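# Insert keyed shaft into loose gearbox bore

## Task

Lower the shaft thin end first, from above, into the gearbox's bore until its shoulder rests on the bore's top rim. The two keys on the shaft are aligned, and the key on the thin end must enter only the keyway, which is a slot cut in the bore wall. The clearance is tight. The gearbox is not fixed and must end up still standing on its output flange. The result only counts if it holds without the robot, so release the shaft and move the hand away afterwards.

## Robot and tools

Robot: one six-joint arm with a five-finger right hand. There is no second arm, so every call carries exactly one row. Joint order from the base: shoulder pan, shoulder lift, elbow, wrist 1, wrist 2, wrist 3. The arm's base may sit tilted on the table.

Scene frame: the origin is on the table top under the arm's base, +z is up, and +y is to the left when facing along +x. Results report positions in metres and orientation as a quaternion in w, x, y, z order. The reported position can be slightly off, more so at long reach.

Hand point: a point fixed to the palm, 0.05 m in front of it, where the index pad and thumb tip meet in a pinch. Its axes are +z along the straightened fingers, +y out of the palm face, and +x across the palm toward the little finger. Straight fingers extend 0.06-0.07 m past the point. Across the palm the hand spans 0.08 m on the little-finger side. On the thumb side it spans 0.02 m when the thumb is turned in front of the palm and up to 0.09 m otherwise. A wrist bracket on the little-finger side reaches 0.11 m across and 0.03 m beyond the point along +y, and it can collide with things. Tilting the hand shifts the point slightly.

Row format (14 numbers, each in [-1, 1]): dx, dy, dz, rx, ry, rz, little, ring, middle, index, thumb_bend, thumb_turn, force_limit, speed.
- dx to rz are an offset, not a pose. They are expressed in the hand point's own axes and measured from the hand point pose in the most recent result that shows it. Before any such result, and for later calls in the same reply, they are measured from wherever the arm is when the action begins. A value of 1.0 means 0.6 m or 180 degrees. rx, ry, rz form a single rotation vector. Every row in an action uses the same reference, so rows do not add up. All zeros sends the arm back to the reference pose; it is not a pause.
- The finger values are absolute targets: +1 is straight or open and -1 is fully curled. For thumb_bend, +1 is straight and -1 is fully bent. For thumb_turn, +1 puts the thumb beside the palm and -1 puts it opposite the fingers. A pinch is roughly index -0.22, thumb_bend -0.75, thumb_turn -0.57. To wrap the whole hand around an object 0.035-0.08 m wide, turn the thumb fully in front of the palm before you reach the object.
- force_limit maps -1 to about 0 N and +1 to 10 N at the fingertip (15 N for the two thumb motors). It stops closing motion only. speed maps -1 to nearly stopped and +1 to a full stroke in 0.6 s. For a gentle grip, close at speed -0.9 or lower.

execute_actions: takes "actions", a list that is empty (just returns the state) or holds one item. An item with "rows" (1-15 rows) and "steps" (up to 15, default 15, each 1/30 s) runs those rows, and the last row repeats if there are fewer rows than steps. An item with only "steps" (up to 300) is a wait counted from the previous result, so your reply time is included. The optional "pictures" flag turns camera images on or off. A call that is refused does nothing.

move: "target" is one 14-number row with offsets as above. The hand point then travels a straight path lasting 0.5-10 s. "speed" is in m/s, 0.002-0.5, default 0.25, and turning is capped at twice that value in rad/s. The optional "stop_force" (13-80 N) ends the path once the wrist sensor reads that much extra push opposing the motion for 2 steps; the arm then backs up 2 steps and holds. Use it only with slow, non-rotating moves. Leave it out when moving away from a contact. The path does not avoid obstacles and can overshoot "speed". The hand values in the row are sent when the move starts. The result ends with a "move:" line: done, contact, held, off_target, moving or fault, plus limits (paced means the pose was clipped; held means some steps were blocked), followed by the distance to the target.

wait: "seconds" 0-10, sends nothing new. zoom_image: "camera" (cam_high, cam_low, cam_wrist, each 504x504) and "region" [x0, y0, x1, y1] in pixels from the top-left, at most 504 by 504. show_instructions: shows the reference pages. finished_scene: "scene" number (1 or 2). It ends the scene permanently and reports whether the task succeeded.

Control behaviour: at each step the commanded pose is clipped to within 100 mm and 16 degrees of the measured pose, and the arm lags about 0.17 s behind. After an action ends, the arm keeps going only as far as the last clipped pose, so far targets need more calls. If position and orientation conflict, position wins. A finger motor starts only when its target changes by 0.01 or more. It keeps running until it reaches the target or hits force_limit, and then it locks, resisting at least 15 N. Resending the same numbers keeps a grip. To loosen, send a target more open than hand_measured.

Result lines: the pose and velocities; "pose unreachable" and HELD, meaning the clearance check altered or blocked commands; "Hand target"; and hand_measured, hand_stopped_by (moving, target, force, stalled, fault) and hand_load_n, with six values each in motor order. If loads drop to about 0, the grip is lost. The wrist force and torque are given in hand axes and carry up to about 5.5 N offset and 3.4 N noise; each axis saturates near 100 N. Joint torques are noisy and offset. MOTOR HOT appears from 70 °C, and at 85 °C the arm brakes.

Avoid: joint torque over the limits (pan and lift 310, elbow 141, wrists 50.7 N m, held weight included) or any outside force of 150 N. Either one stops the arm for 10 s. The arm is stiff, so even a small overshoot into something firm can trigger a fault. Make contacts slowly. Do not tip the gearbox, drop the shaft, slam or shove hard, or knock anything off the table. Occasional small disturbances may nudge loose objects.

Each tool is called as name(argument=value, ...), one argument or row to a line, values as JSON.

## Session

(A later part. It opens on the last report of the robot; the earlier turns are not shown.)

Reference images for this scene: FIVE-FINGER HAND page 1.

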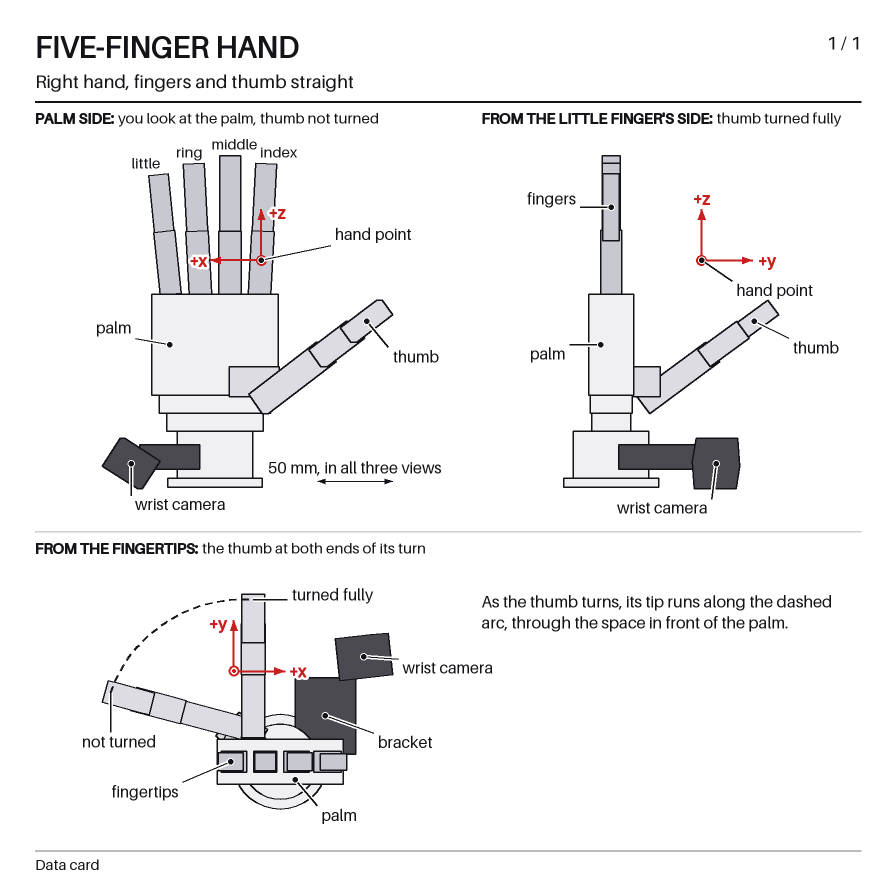

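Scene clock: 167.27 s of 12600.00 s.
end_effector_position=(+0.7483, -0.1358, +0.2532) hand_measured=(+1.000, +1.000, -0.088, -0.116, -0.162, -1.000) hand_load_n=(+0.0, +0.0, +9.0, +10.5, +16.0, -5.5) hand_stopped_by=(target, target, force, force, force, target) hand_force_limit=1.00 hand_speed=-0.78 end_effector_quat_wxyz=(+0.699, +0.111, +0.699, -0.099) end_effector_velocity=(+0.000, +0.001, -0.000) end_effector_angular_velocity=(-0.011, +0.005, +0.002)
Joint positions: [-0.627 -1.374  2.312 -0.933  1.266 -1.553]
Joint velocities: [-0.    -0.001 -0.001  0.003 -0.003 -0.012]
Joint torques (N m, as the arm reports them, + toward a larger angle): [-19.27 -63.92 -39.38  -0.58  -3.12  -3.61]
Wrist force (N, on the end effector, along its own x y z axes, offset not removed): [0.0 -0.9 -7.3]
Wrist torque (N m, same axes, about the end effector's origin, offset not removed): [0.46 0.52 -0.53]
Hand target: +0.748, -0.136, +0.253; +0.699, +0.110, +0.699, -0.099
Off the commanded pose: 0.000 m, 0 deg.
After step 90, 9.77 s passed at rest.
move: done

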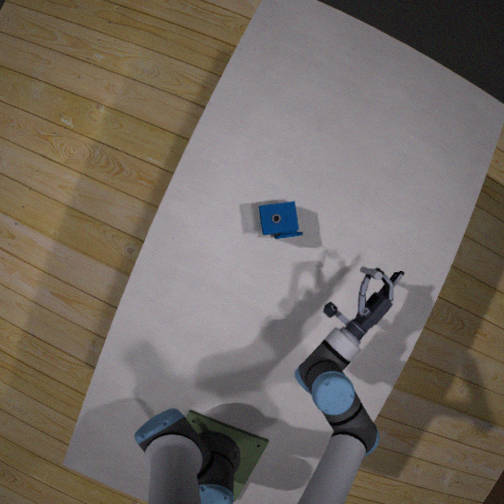

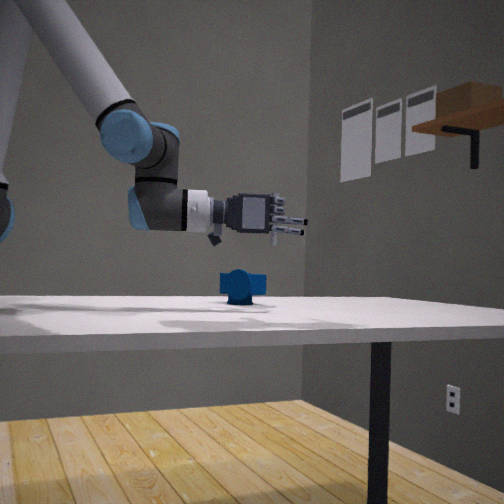

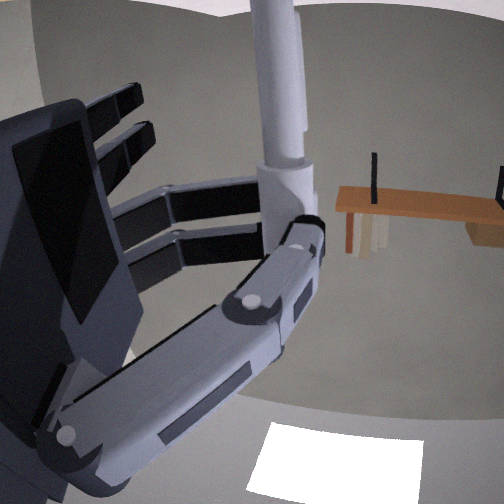

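move(
  target=[0,0.37,-0.044,-0.64,0,0,1,1,-0.45,-0.45,-0.85,-1,1,-0.78],
  speed=0.2,
)

Scene clock: 190.13 s of 12600.00 s.
end_effector_position=(+0.7878, +0.0835, +0.2568) hand_measured=(+1.000, +1.000, -0.088, -0.116, -0.162, -1.000) hand_load_n=(+0.0, +0.0, +9.0, +10.5, +16.0, -5.5) hand_stopped_by=(target, target, force, force, force, target) hand_force_limit=1.00 hand_speed=-0.78 end_effector_quat_wxyz=(-0.469, +0.531, -0.457, -0.537) end_effector_velocity=(+0.000, +0.001, -0.001) end_effector_angular_velocity=(+0.003, +0.003, +0.012)
Joint positions: [-0.412 -0.832  1.414 -0.541 -0.529 -1.612]
Joint velocities: [ 0.004  0.006 -0.007  0.007 -0.008 -0.002]
Joint torques (N m, as the arm reports them, + toward a larger angle): [ 16.62 -81.93 -47.2    4.24  -2.88  -3.23]
Wrist force (N, on the end effector, along its own x y z axes, offset not removed): [-1.9 -6.4 -8.1]
Wrist torque (N m, same axes, about the end effector's origin, offset not removed): [-0.49 0.93 -0.53]
Hand target: +0.788, +0.084, +0.257; -0.469, +0.531, -0.457, -0.537
Off the commanded pose: 0.001 m, 0 deg.
After step 90, 14.33 s passed at rest.
move: done

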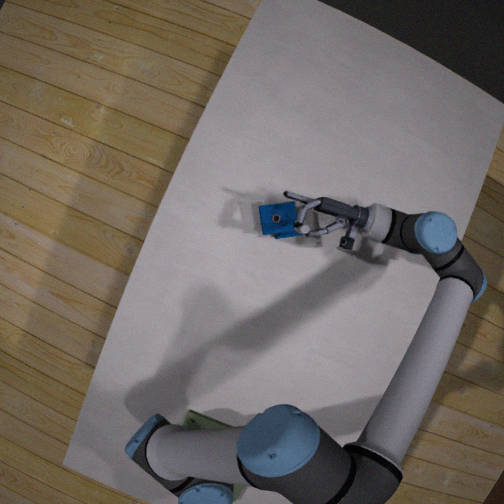

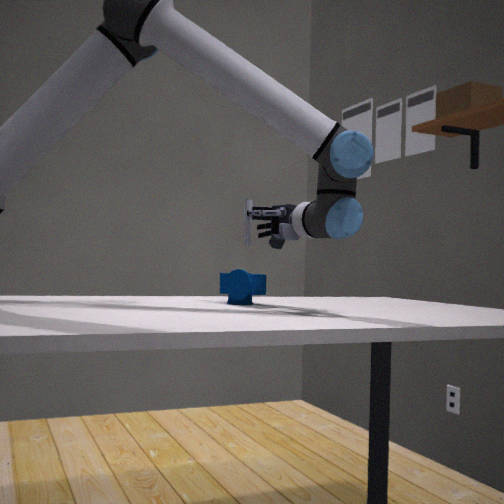

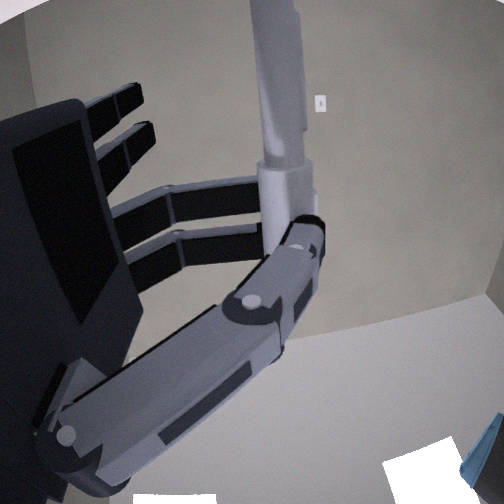

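zoom_image(
  camera="cam_low",
  region=[190,180,330,320],
)

Region (190, 180, 330, 320) of cam_low's 504x504 image, scaled by 3.600, with more detail than that image has.

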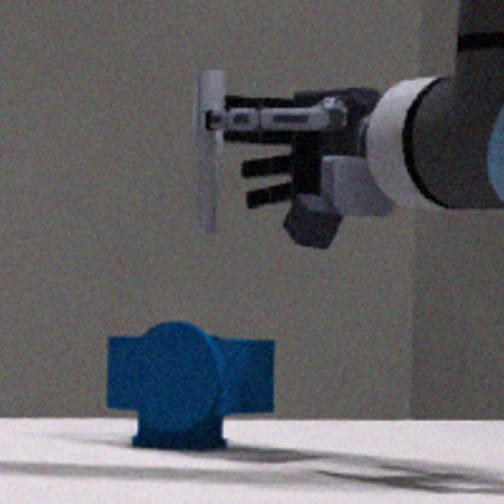

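zoom_image(
  camera="cam_high",
  region=[260,202,296,238],
)

Region (260, 202, 296, 238) of cam_high's 504x504 image, scaled by 14.000, with more detail than that image has.

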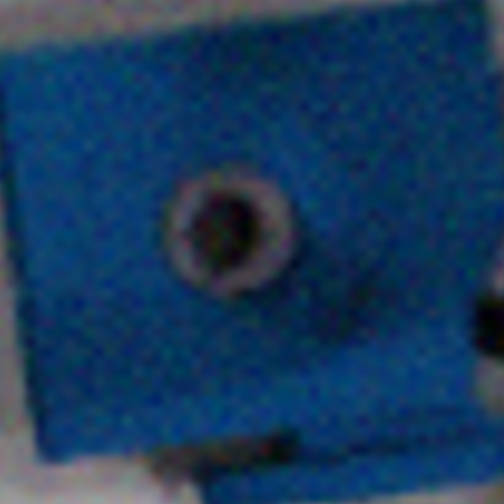

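move(
  target=[0.085,0,0.02,0,0,0,1,1,-0.45,-0.45,-0.85,-1,1,-0.78],
  speed=0.08,
)

zoom_image(
  camera="cam_low",
  region=[190,190,310,310],
)

zoom_image(
  camera="cam_high",
  region=[240,170,340,270],
)

Scene clock: 216.57 s of 12600.00 s.
end_effector_position=(+0.7862, +0.0963, +0.2063) hand_measured=(+1.000, +1.000, -0.088, -0.116, -0.162, -1.000) hand_load_n=(+0.0, +0.0, +9.0, +10.5, +16.0, -5.5) hand_stopped_by=(target, target, force, force, force, target) hand_force_limit=1.00 hand_speed=-0.78 end_effector_quat_wxyz=(-0.469, +0.531, -0.457, -0.537) end_effector_velocity=(-0.000, +0.000, -0.002) end_effector_angular_velocity=(+0.000, +0.002, -0.000)
Joint positions: [-0.399 -0.79   1.44  -0.609 -0.516 -1.613]
Joint velocities: [ 0.     0.002  0.001 -0.002  0.     0.001]
Joint torques (N m, as the arm reports them, + toward a larger angle): [ 14.93 -84.51 -24.47  -0.78   3.31   4.01]
Wrist force (N, on the end effector, along its own x y z axes, offset not removed): [2.3 -2.1 -1.3]
Wrist torque (N m, same axes, about the end effector's origin, offset not removed): [-0.13 -0.04 -0.18]
Hand target: +0.786, +0.096, +0.206; -0.469, +0.531, -0.457, -0.537
Off the commanded pose: 0.000 m, 0 deg.
After step 90, 22.30 s passed at rest.
move: done

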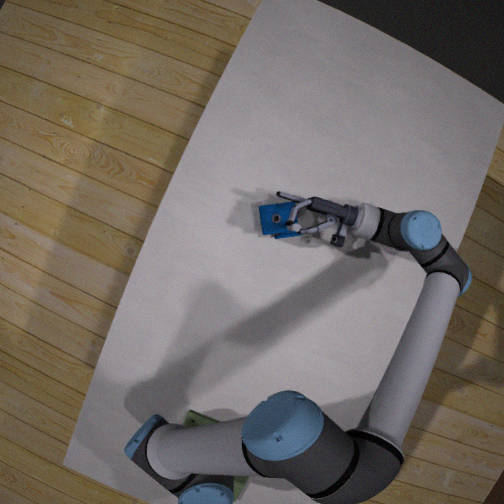

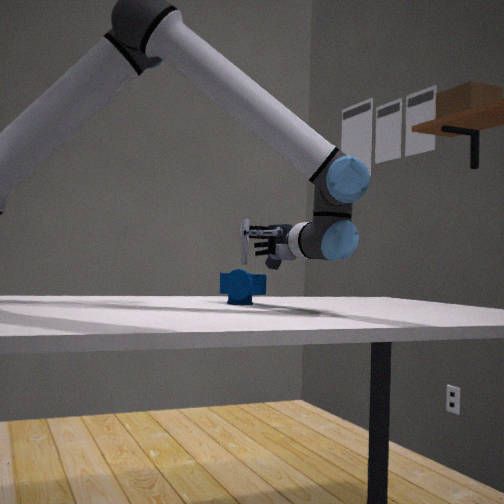

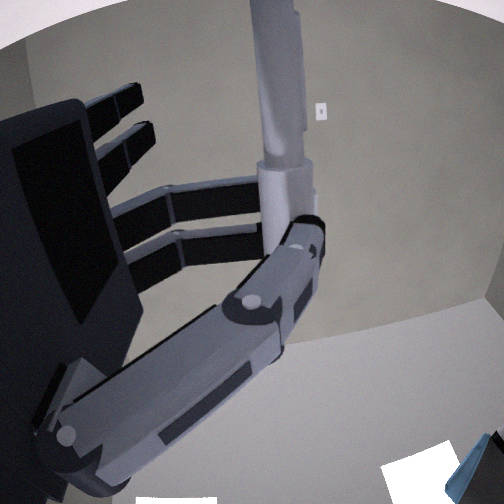

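Region (190, 190, 310, 310) of cam_low's 504x504 image, scaled by 4.200, with more detail than that image has.

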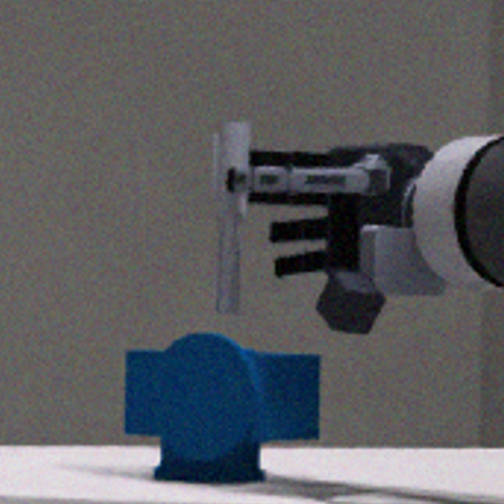

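Region (240, 170, 340, 270) of cam_high's 504x504 image, scaled by 5.040, with more detail than that image has.

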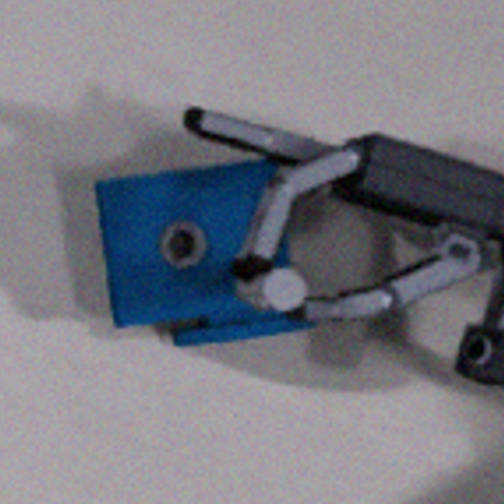

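move(
  target=[0,-0.012,0.024,0,0,0,1,1,-0.45,-0.45,-0.85,-1,1,-0.78],
  speed=0.04,
)

zoom_image(
  camera="cam_low",
  region=[200,200,290,290],
)

zoom_image(
  camera="cam_high",
  region=[255,190,315,250],
)

Scene clock: 231.90 s of 12600.00 s.
end_effector_position=(+0.7912, +0.1113, +0.2066) hand_measured=(+1.000, +1.000, -0.088, -0.116, -0.162, -1.000) hand_load_n=(+0.0, +0.0, +9.0, +10.5, +16.0, -5.5) hand_stopped_by=(target, target, force, force, force, target) hand_force_limit=1.00 hand_speed=-0.78 end_effector_quat_wxyz=(-0.469, +0.531, -0.457, -0.537) end_effector_velocity=(+0.001, +0.002, +0.000) end_effector_angular_velocity=(+0.000, -0.001, +0.001)
Joint positions: [-0.381 -0.786  1.434 -0.604 -0.498 -1.615]
Joint velocities: [ 0.003  0.    -0.002  0.002  0.002 -0.001]
Joint torques (N m, as the arm reports them, + toward a larger angle): [ 12.57 -79.63 -45.31   3.16   3.13  -3.53]
Wrist force (N, on the end effector, along its own x y z axes, offset not removed): [5.2 -0.7 -6.9]
Wrist torque (N m, same axes, about the end effector's origin, offset not removed): [0.61 -0.17 0.07]
Hand target: +0.791, +0.112, +0.207; -0.469, +0.531, -0.457, -0.537
Off the commanded pose: 0.000 m, 0 deg.
After step 90, 11.50 s passed at rest.
move: done

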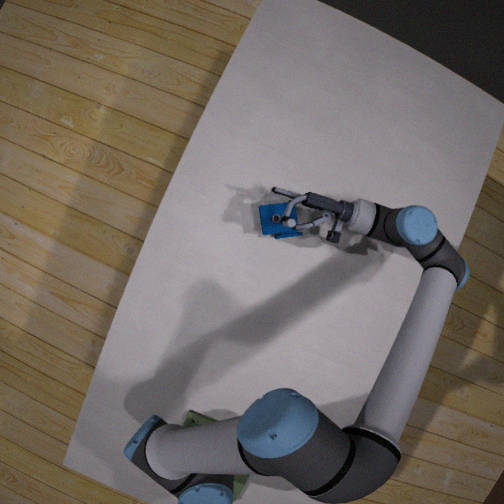

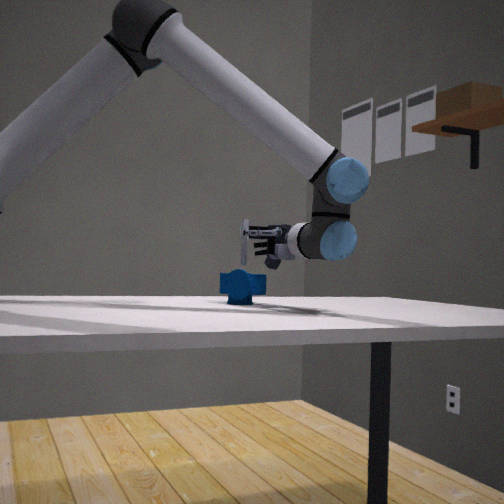

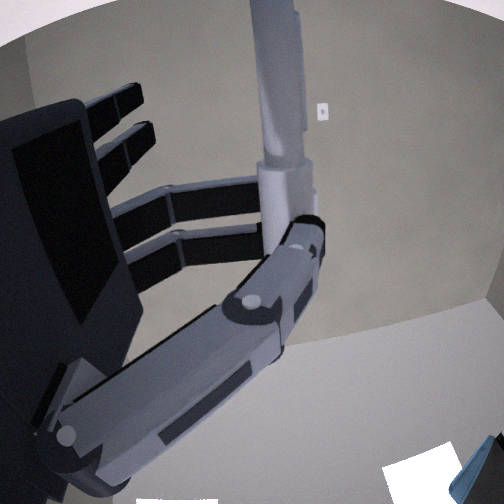

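Region (200, 200, 290, 290) of cam_low's 504x504 image, scaled by 5.600, with more detail than that image has.

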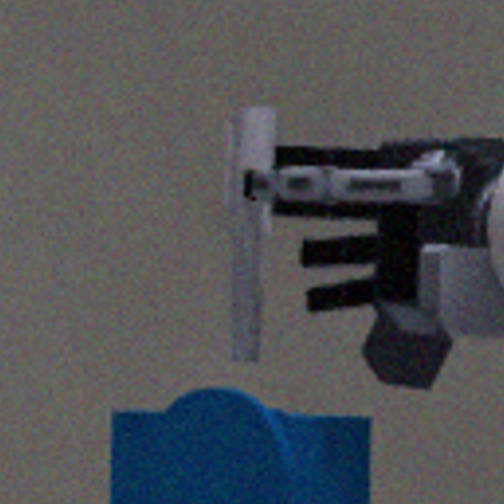

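Region (255, 190, 315, 250) of cam_high's 504x504 image, scaled by 8.400, with more detail than that image has.

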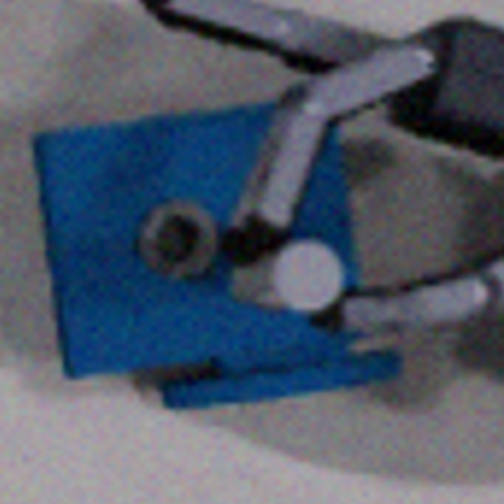

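move(
  target=[0.035,0,0,0,0.0057,0,1,1,-0.45,-0.45,-0.85,-1,1,-0.78],
  speed=0.02,
)

zoom_image(
  camera="cam_low",
  region=[210,210,280,290],
)

zoom_image(
  camera="cam_high",
  region=[262,200,307,245],
)

Scene clock: 252.43 s of 12600.00 s.
end_effector_position=(+0.7913, +0.1117, +0.1858) hand_measured=(+1.000, +1.000, -0.088, -0.116, -0.162, -1.000) hand_load_n=(+0.0, +0.0, +9.0, +10.5, +16.0, -5.5) hand_stopped_by=(target, target, force, force, force, target) hand_force_limit=1.00 hand_speed=-0.78 end_effector_quat_wxyz=(-0.465, +0.536, -0.461, -0.532) end_effector_velocity=(+0.000, -0.001, -0.002) end_effector_angular_velocity=(-0.003, -0.000, +0.001)
Joint positions: [-0.381 -0.776  1.448 -0.666 -0.497 -1.582]
Joint velocities: [-0.001  0.001  0.001 -0.009 -0.002  0.006]
Joint torques (N m, as the arm reports them, + toward a larger angle): [-19.48 -86.41 -22.99  -1.11   1.73   4.03]
Wrist force (N, on the end effector, along its own x y z axes, offset not removed): [1.8 0.9 -4.1]
Wrist torque (N m, same axes, about the end effector's origin, offset not removed): [0.44 0.37 -0.18]
Hand target: +0.791, +0.112, +0.186; -0.465, +0.536, -0.461, -0.532
Off the commanded pose: 0.000 m, 0 deg.
After step 90, 16.20 s passed at rest.
move: done

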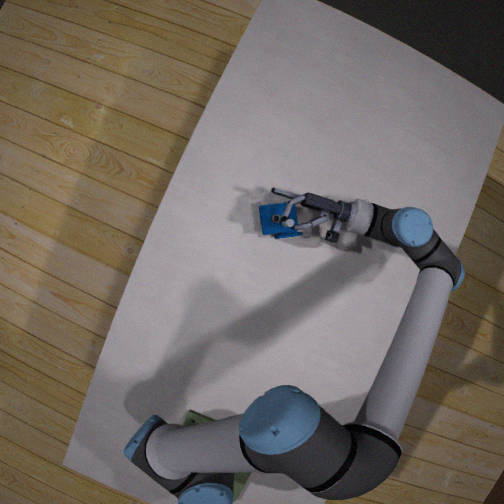

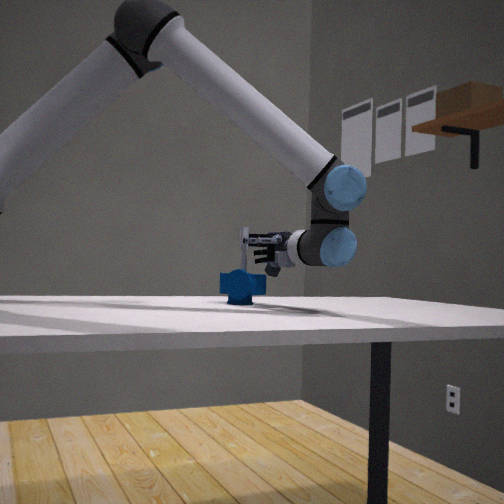

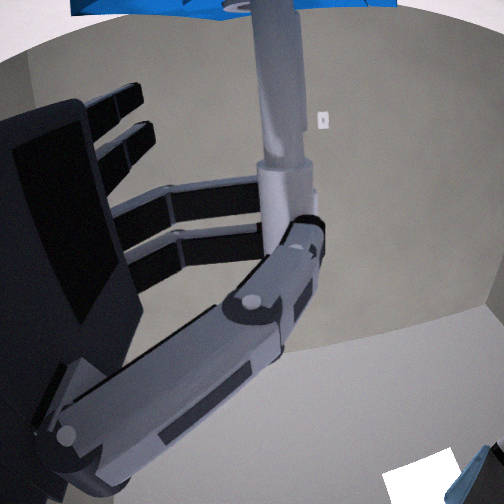

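Region (210, 210, 280, 290) of cam_low's 504x504 image, scaled by 6.300, with more detail than that image has; it fills the left 441 columns of this view, and the rest is white.

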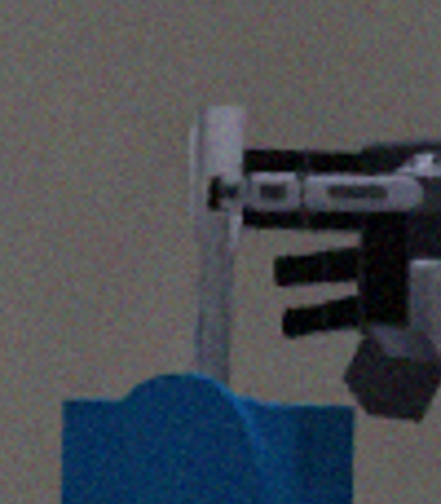

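Region (262, 200, 307, 245) of cam_high's 504x504 image, scaled by 11.200, with more detail than that image has.

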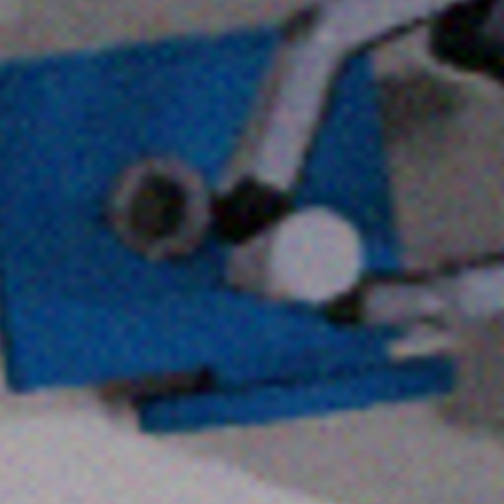

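move(
  target=[0,-0.015,0.031,0,0,0,1,1,-0.45,-0.45,-0.85,-1,1,-0.78],
  speed=0.02,
)

zoom_image(
  camera="cam_low",
  region=[210,210,280,290],
)

zoom_image(
  camera="cam_high",
  region=[262,200,307,245],
)

zoom_image(
  camera="cam_wrist",
  region=[170,0,390,110],
)

Scene clock: 271.33 s of 12600.00 s.
end_effector_position=(+0.7975, +0.1311, +0.1859) hand_measured=(+1.000, +1.000, -0.088, -0.116, -0.162, -1.000) hand_load_n=(+0.0, +0.0, +9.0, +10.5, +16.0, -5.5) hand_stopped_by=(target, target, force, force, force, target) hand_force_limit=1.00 hand_speed=-0.78 end_effector_quat_wxyz=(-0.465, +0.536, -0.461, -0.532) end_effector_velocity=(+0.001, +0.002, -0.001) end_effector_angular_velocity=(+0.001, +0.002, -0.000)
Joint positions: [-0.358 -0.772  1.44  -0.662 -0.474 -1.583]
Joint velocities: [ 0.003  0.002 -0.001  0.002  0.003 -0.   ]
Joint torques (N m, as the arm reports them, + toward a larger angle): [ 13.17 -83.06 -45.11   3.26   3.53  -3.38]
Wrist force (N, on the end effector, along its own x y z axes, offset not removed): [1.7 3.5 3.7]
Wrist torque (N m, same axes, about the end effector's origin, offset not removed): [0.61 0.19 -0.25]
Hand target: +0.798, +0.131, +0.186; -0.465, +0.536, -0.461, -0.532
Off the commanded pose: 0.000 m, 0 deg.
After step 90, 14.57 s passed at rest.
move: done

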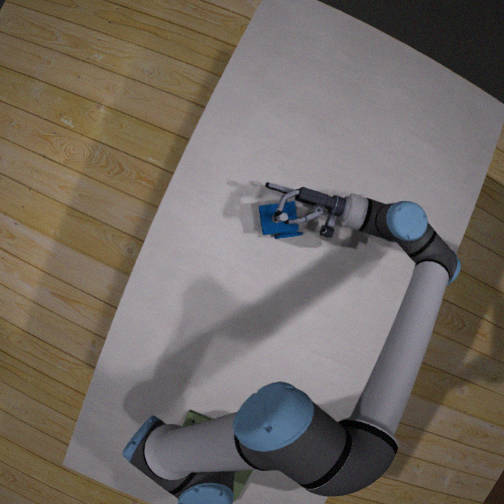

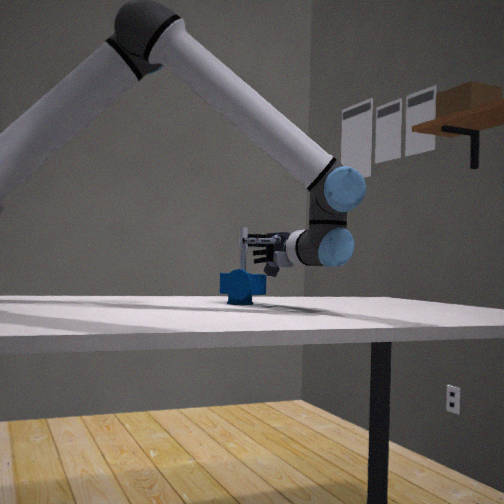

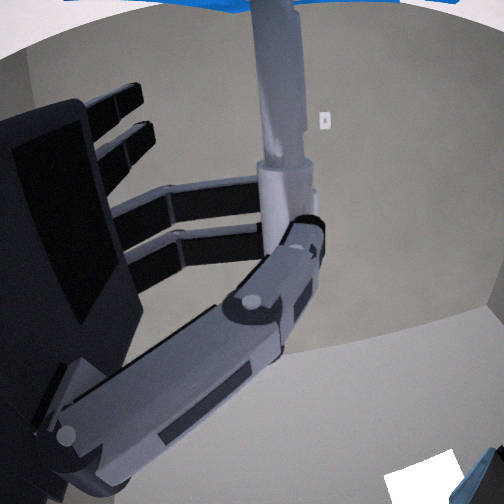

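Region (210, 210, 280, 290) of cam_low's 504x504 image, scaled by 6.300, with more detail than that image has; it fills the left 441 columns of this view, and the rest is white.

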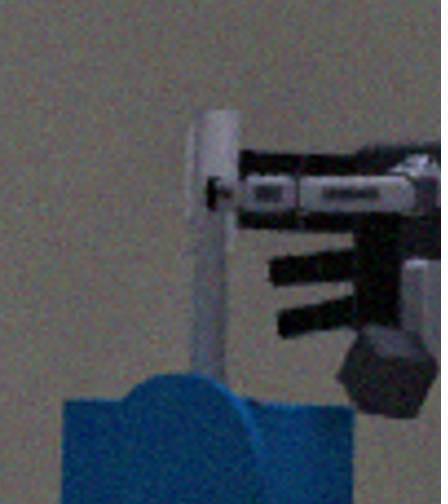

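Region (262, 200, 307, 245) of cam_high's 504x504 image, scaled by 11.200, with more detail than that image has.

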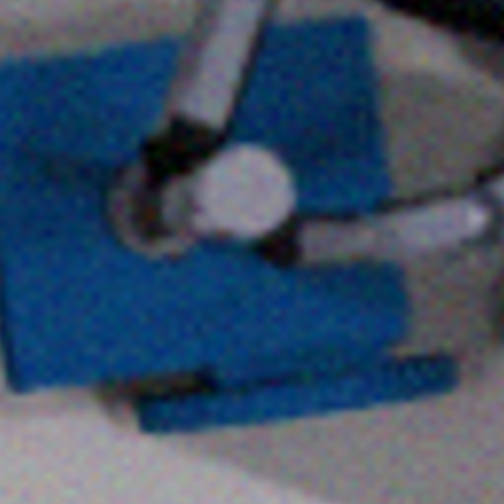

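Region (170, 0, 390, 110) of cam_wrist's 504x504 image, scaled by 2.291, with more detail than that image has.

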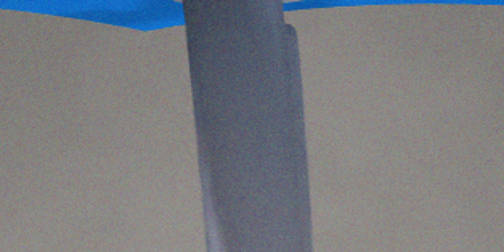

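move(
  target=[0.008,-0.001,0.007,0,0,0,1,1,-0.45,-0.45,-0.85,-1,1,-0.78],
  speed=0.01,
)

zoom_image(
  camera="cam_low",
  region=[210,210,280,290],
)

zoom_image(
  camera="cam_high",
  region=[262,200,307,245],
)

zoom_image(
  camera="cam_wrist",
  region=[170,0,390,110],
)

Scene clock: 276.97 s of 12600.00 s.
end_effector_position=(+0.7976, +0.1352, +0.1814) hand_measured=(+1.000, +1.000, -0.088, -0.116, -0.162, -1.000) hand_load_n=(+0.0, +0.0, +5.5, +11.0, +17.5, +12.5) hand_stopped_by=(target, target, force, force, force, target) hand_force_limit=1.00 hand_speed=-0.78 end_effector_quat_wxyz=(-0.465, +0.536, -0.461, -0.532) end_effector_velocity=(-0.001, +0.002, -0.002) end_effector_angular_velocity=(+0.001, +0.002, -0.001)
Joint positions: [-0.354 -0.768  1.442 -0.668 -0.47  -1.583]
Joint velocities: [ 0.001  0.001  0.002 -0.001  0.002 -0.   ]
Joint torques (N m, as the arm reports them, + toward a larger angle): [ 18.65 -64.54 -17.41  -4.83   4.69  -5.94]
Wrist force (N, on the end effector, along its own x y z axes, offset not removed): [-25.2 0.3 -4.3]
Wrist torque (N m, same axes, about the end effector's origin, offset not removed): [-0.27 1.03 -0.19]
Hand target: +0.798, +0.135, +0.181; -0.465, +0.536, -0.461, -0.532
Off the commanded pose: 0.000 m, 0 deg.
After step 90, 1.80 s passed at rest.
move: done

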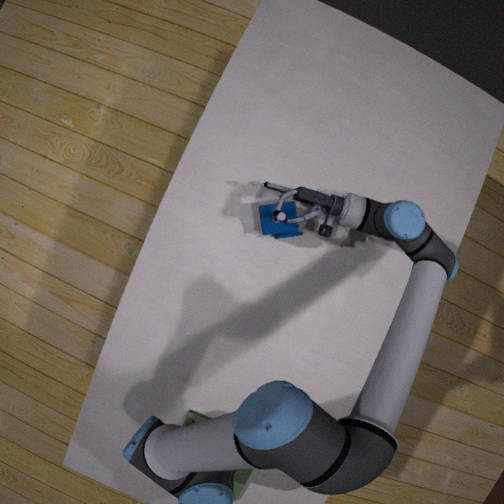

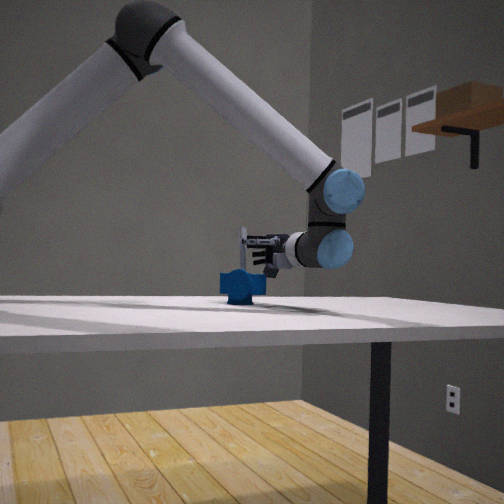

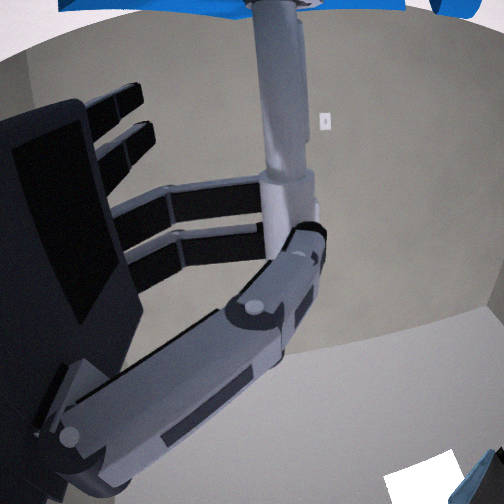

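Region (210, 210, 280, 290) of cam_low's 504x504 image, scaled by 6.300, with more detail than that image has; it fills the left 441 columns of this view, and the rest is white.

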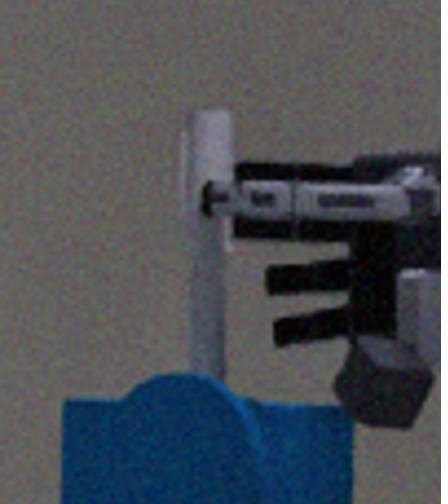

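Region (262, 200, 307, 245) of cam_high's 504x504 image, scaled by 11.200, with more detail than that image has.

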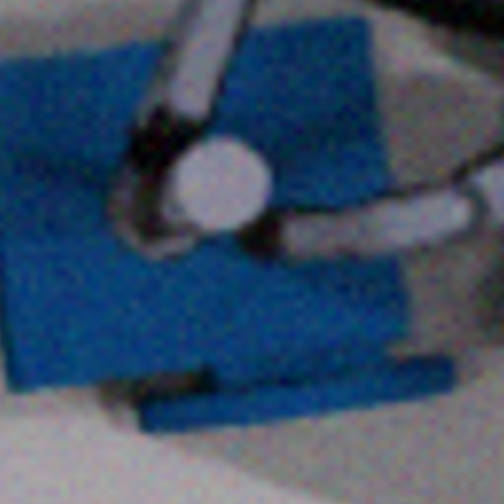

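Region (170, 0, 390, 110) of cam_wrist's 504x504 image, scaled by 2.291, with more detail than that image has.

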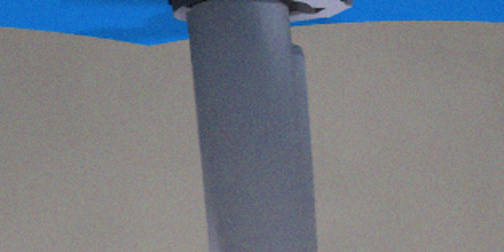

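move(
  target=[-0.006,0.004,0,0,0,0,1,1,-0.45,-0.45,-0.85,-1,1,-0.78],
  speed=0.01,
)

zoom_image(
  camera="cam_wrist",
  region=[200,0,360,80],
)

zoom_image(
  camera="cam_high",
  region=[262,200,307,245],
)

Scene clock: 285.13 s of 12600.00 s.
end_effector_position=(+0.7953, +0.1349, +0.1847) hand_measured=(+1.000, +1.000, -0.088, -0.116, -0.162, -1.000) hand_load_n=(+0.0, +0.0, +11.5, +6.5, +15.0, +2.5) hand_stopped_by=(target, target, force, force, force, target) hand_force_limit=1.00 hand_speed=-0.78 end_effector_quat_wxyz=(-0.465, +0.536, -0.461, -0.532) end_effector_velocity=(-0.000, -0.000, +0.004) end_effector_angular_velocity=(-0.001, -0.004, -0.000)
Joint positions: [-0.355 -0.774  1.447 -0.666 -0.471 -1.583]
Joint velocities: [-0.001 -0.005  0.001  0.    -0.    -0.   ]
Joint torques (N m, as the arm reports them, + toward a larger angle): [ -20.93 -119.82  -23.67    3.91   -2.76   -1.33]
Wrist force (N, on the end effector, along its own x y z axes, offset not removed): [-3.4 -1.1 -9.5]
Wrist torque (N m, same axes, about the end effector's origin, offset not removed): [0.34 1.20 -0.62]
Hand target: +0.795, +0.135, +0.185; -0.465, +0.536, -0.461, -0.532
Off the commanded pose: 0.000 m, 0 deg.
After step 90, 4.47 s passed at rest.
move: done

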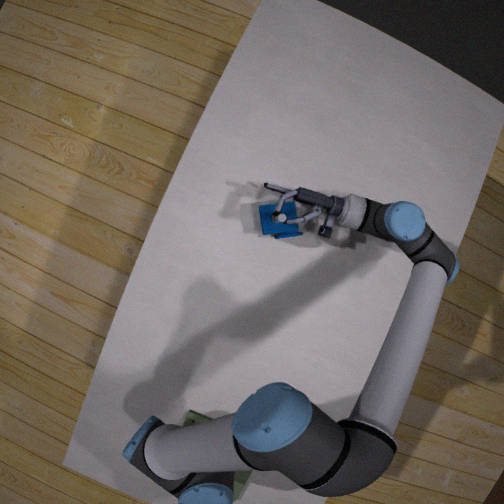

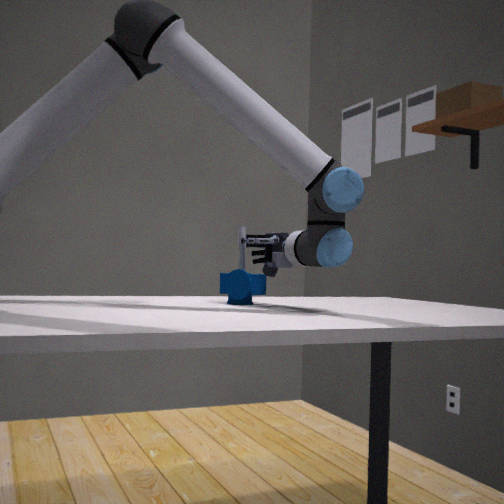

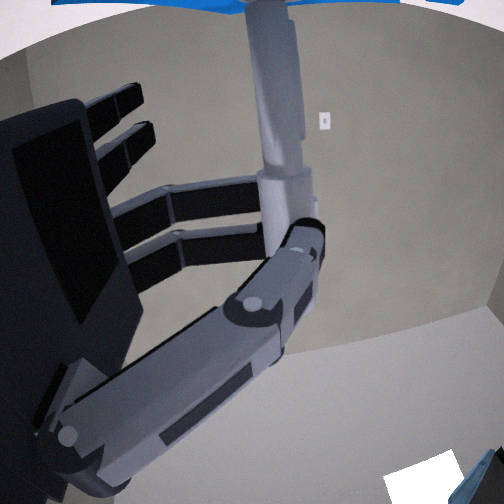

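Region (200, 0, 360, 80) of cam_wrist's 504x504 image, scaled by 3.150, with more detail than that image has.

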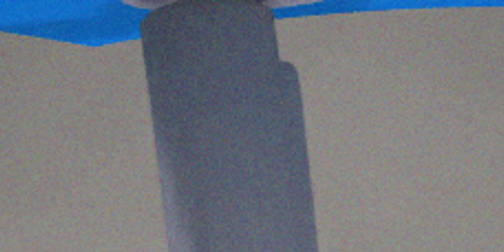

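Region (262, 200, 307, 245) of cam_high's 504x504 image, scaled by 11.200, with more detail than that image has.

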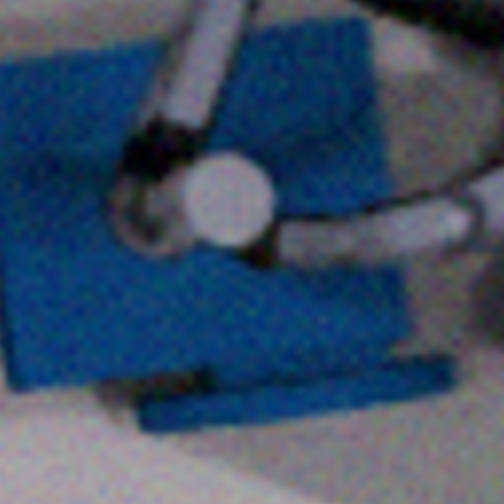

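move(
  target=[0,0.005,0,0,0,0,1,1,-0.45,-0.45,-0.85,-1,1,-0.78],
  speed=0.01,
)

zoom_image(
  camera="cam_wrist",
  region=[200,0,360,80],
)

zoom_image(
  camera="cam_high",
  region=[262,200,307,245],
)

zoom_image(
  camera="cam_low",
  region=[215,215,275,285],
)

Scene clock: 292.67 s of 12600.00 s.
end_effector_position=(+0.7925, +0.1345, +0.1847) hand_measured=(+1.000, +1.000, -0.088, -0.116, -0.162, -1.000) hand_load_n=(+0.0, +0.0, +11.5, +6.5, +15.0, +2.5) hand_stopped_by=(target, target, force, force, force, target) hand_force_limit=1.00 hand_speed=-0.78 end_effector_quat_wxyz=(-0.465, +0.536, -0.461, -0.532) end_effector_velocity=(-0.002, -0.000, -0.000) end_effector_angular_velocity=(-0.000, -0.002, +0.001)
Joint positions: [-0.356 -0.778  1.454 -0.67  -0.473 -1.583]
Joint velocities: [-0.    -0.002  0.004 -0.003 -0.001 -0.001]
Joint torques (N m, as the arm reports them, + toward a larger angle): [ -19.21 -116.83  -22.67   -1.32   -2.99    0.22]
Wrist force (N, on the end effector, along its own x y z axes, offset not removed): [5.5 -6.9 -4.7]
Wrist torque (N m, same axes, about the end effector's origin, offset not removed): [-0.60 -0.29 -0.22]
Hand target: +0.792, +0.135, +0.185; -0.465, +0.536, -0.461, -0.532
Off the commanded pose: 0.000 m, 0 deg.
After step 90, 3.83 s passed at rest.
move: done

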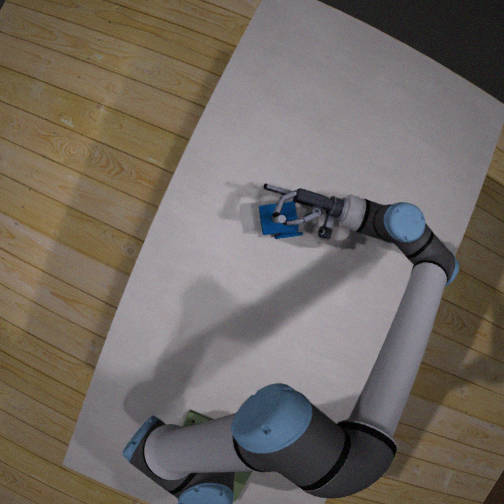

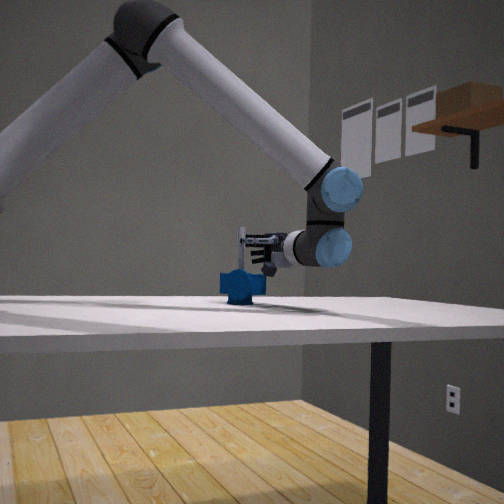

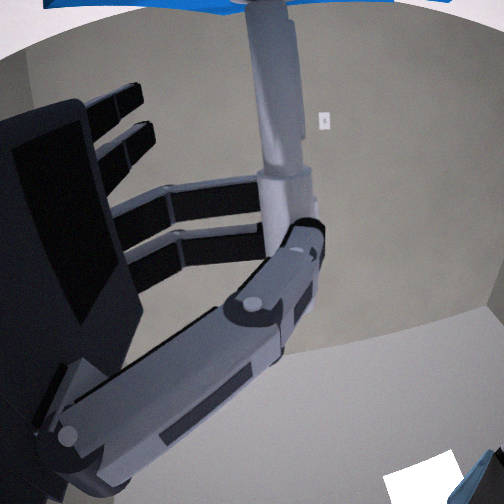

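Region (200, 0, 360, 80) of cam_wrist's 504x504 image, scaled by 3.150, with more detail than that image has.

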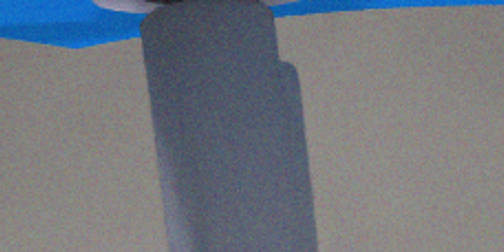

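Region (262, 200, 307, 245) of cam_high's 504x504 image, scaled by 11.200, with more detail than that image has.

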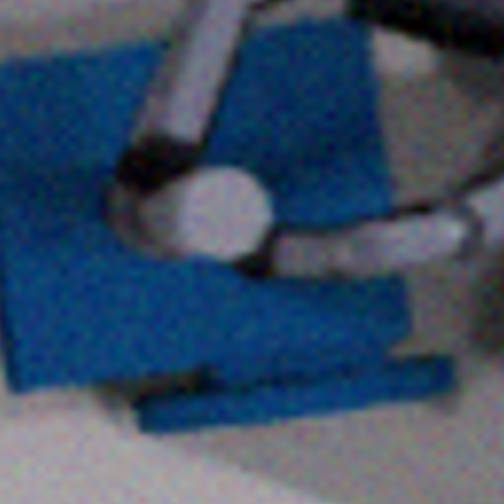

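Region (215, 215, 275, 285) of cam_low's 504x504 image, scaled by 7.200, with more detail than that image has; it fills the left 432 columns of this view, and the rest is white.

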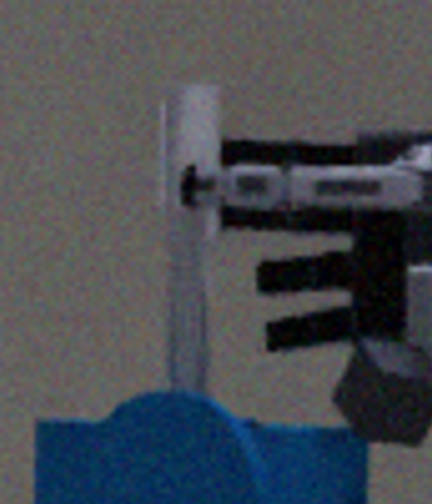

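move(
  target=[0.012,-0.001,0,0,0,0,1,1,-0.45,-0.45,-0.85,-1,1,-0.78],
  speed=0.002,
  stop_force=13,
)

zoom_image(
  camera="cam_wrist",
  region=[200,0,360,80],
)

zoom_image(
  camera="cam_high",
  region=[262,200,307,245],
)

Scene clock: 301.57 s of 12600.00 s.
end_effector_position=(+0.7931, +0.1346, +0.1777) hand_measured=(+1.000, +1.000, -0.086, -0.116, -0.162, -1.000) hand_load_n=(+0.0, +0.0, +12.5, +7.0, +15.0, +4.0) hand_stopped_by=(target, target, force, force, force, target) hand_force_limit=1.00 hand_speed=-0.78 end_effector_quat_wxyz=(-0.465, +0.536, -0.461, -0.532) end_effector_velocity=(+0.000, -0.000, -0.000) end_effector_angular_velocity=(-0.000, +0.001, -0.001)
Joint positions: [-0.356 -0.77   1.454 -0.678 -0.472 -1.583]
Joint velocities: [-0.     0.    -0.     0.     0.     0.001]
Joint torques (N m, as the arm reports them, + toward a larger angle): [ 12.84 -97.58 -39.14  -1.69   3.52   1.93]
Wrist force (N, on the end effector, along its own x y z axes, offset not removed): [-15.0 0.4 1.1]
Wrist torque (N m, same axes, about the end effector's origin, offset not removed): [0.14 0.01 -0.19]
Hand target: +0.793, +0.135, +0.178; -0.465, +0.536, -0.461, -0.532
Off the commanded pose: 0.000 m, 0 deg.
After step 90, 2.03 s passed at rest.
move: contact

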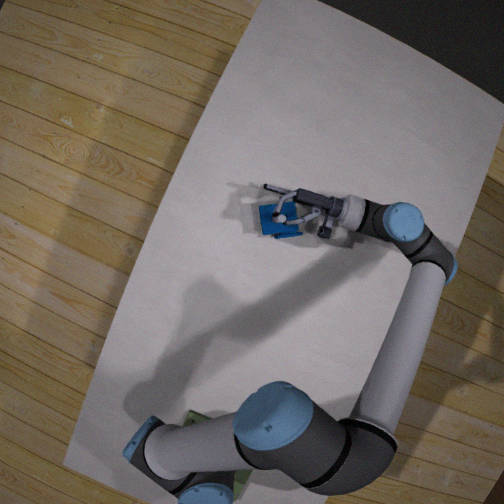

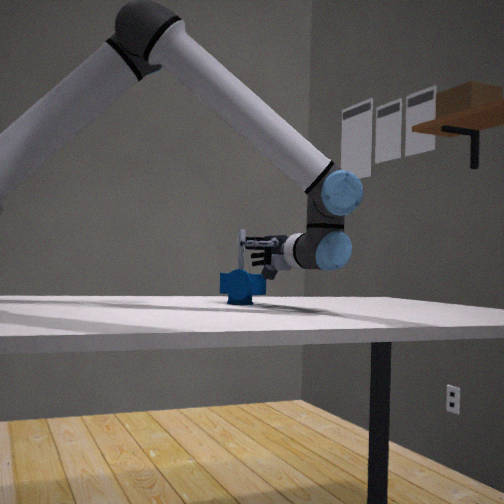

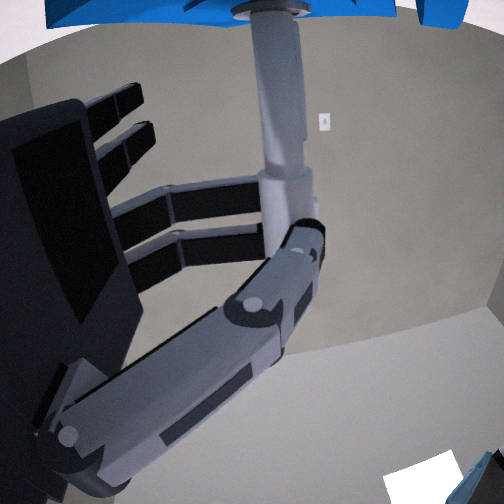

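Region (200, 0, 360, 80) of cam_wrist's 504x504 image, scaled by 3.150, with more detail than that image has.

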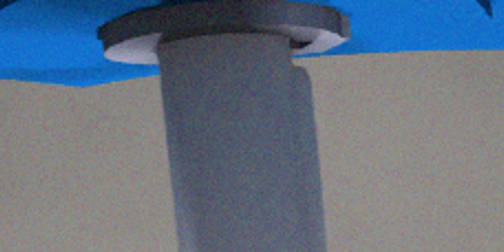

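Region (262, 200, 307, 245) of cam_high's 504x504 image, scaled by 11.200, with more detail than that image has.

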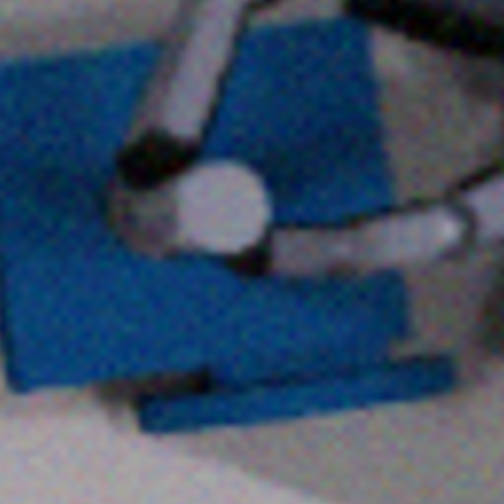

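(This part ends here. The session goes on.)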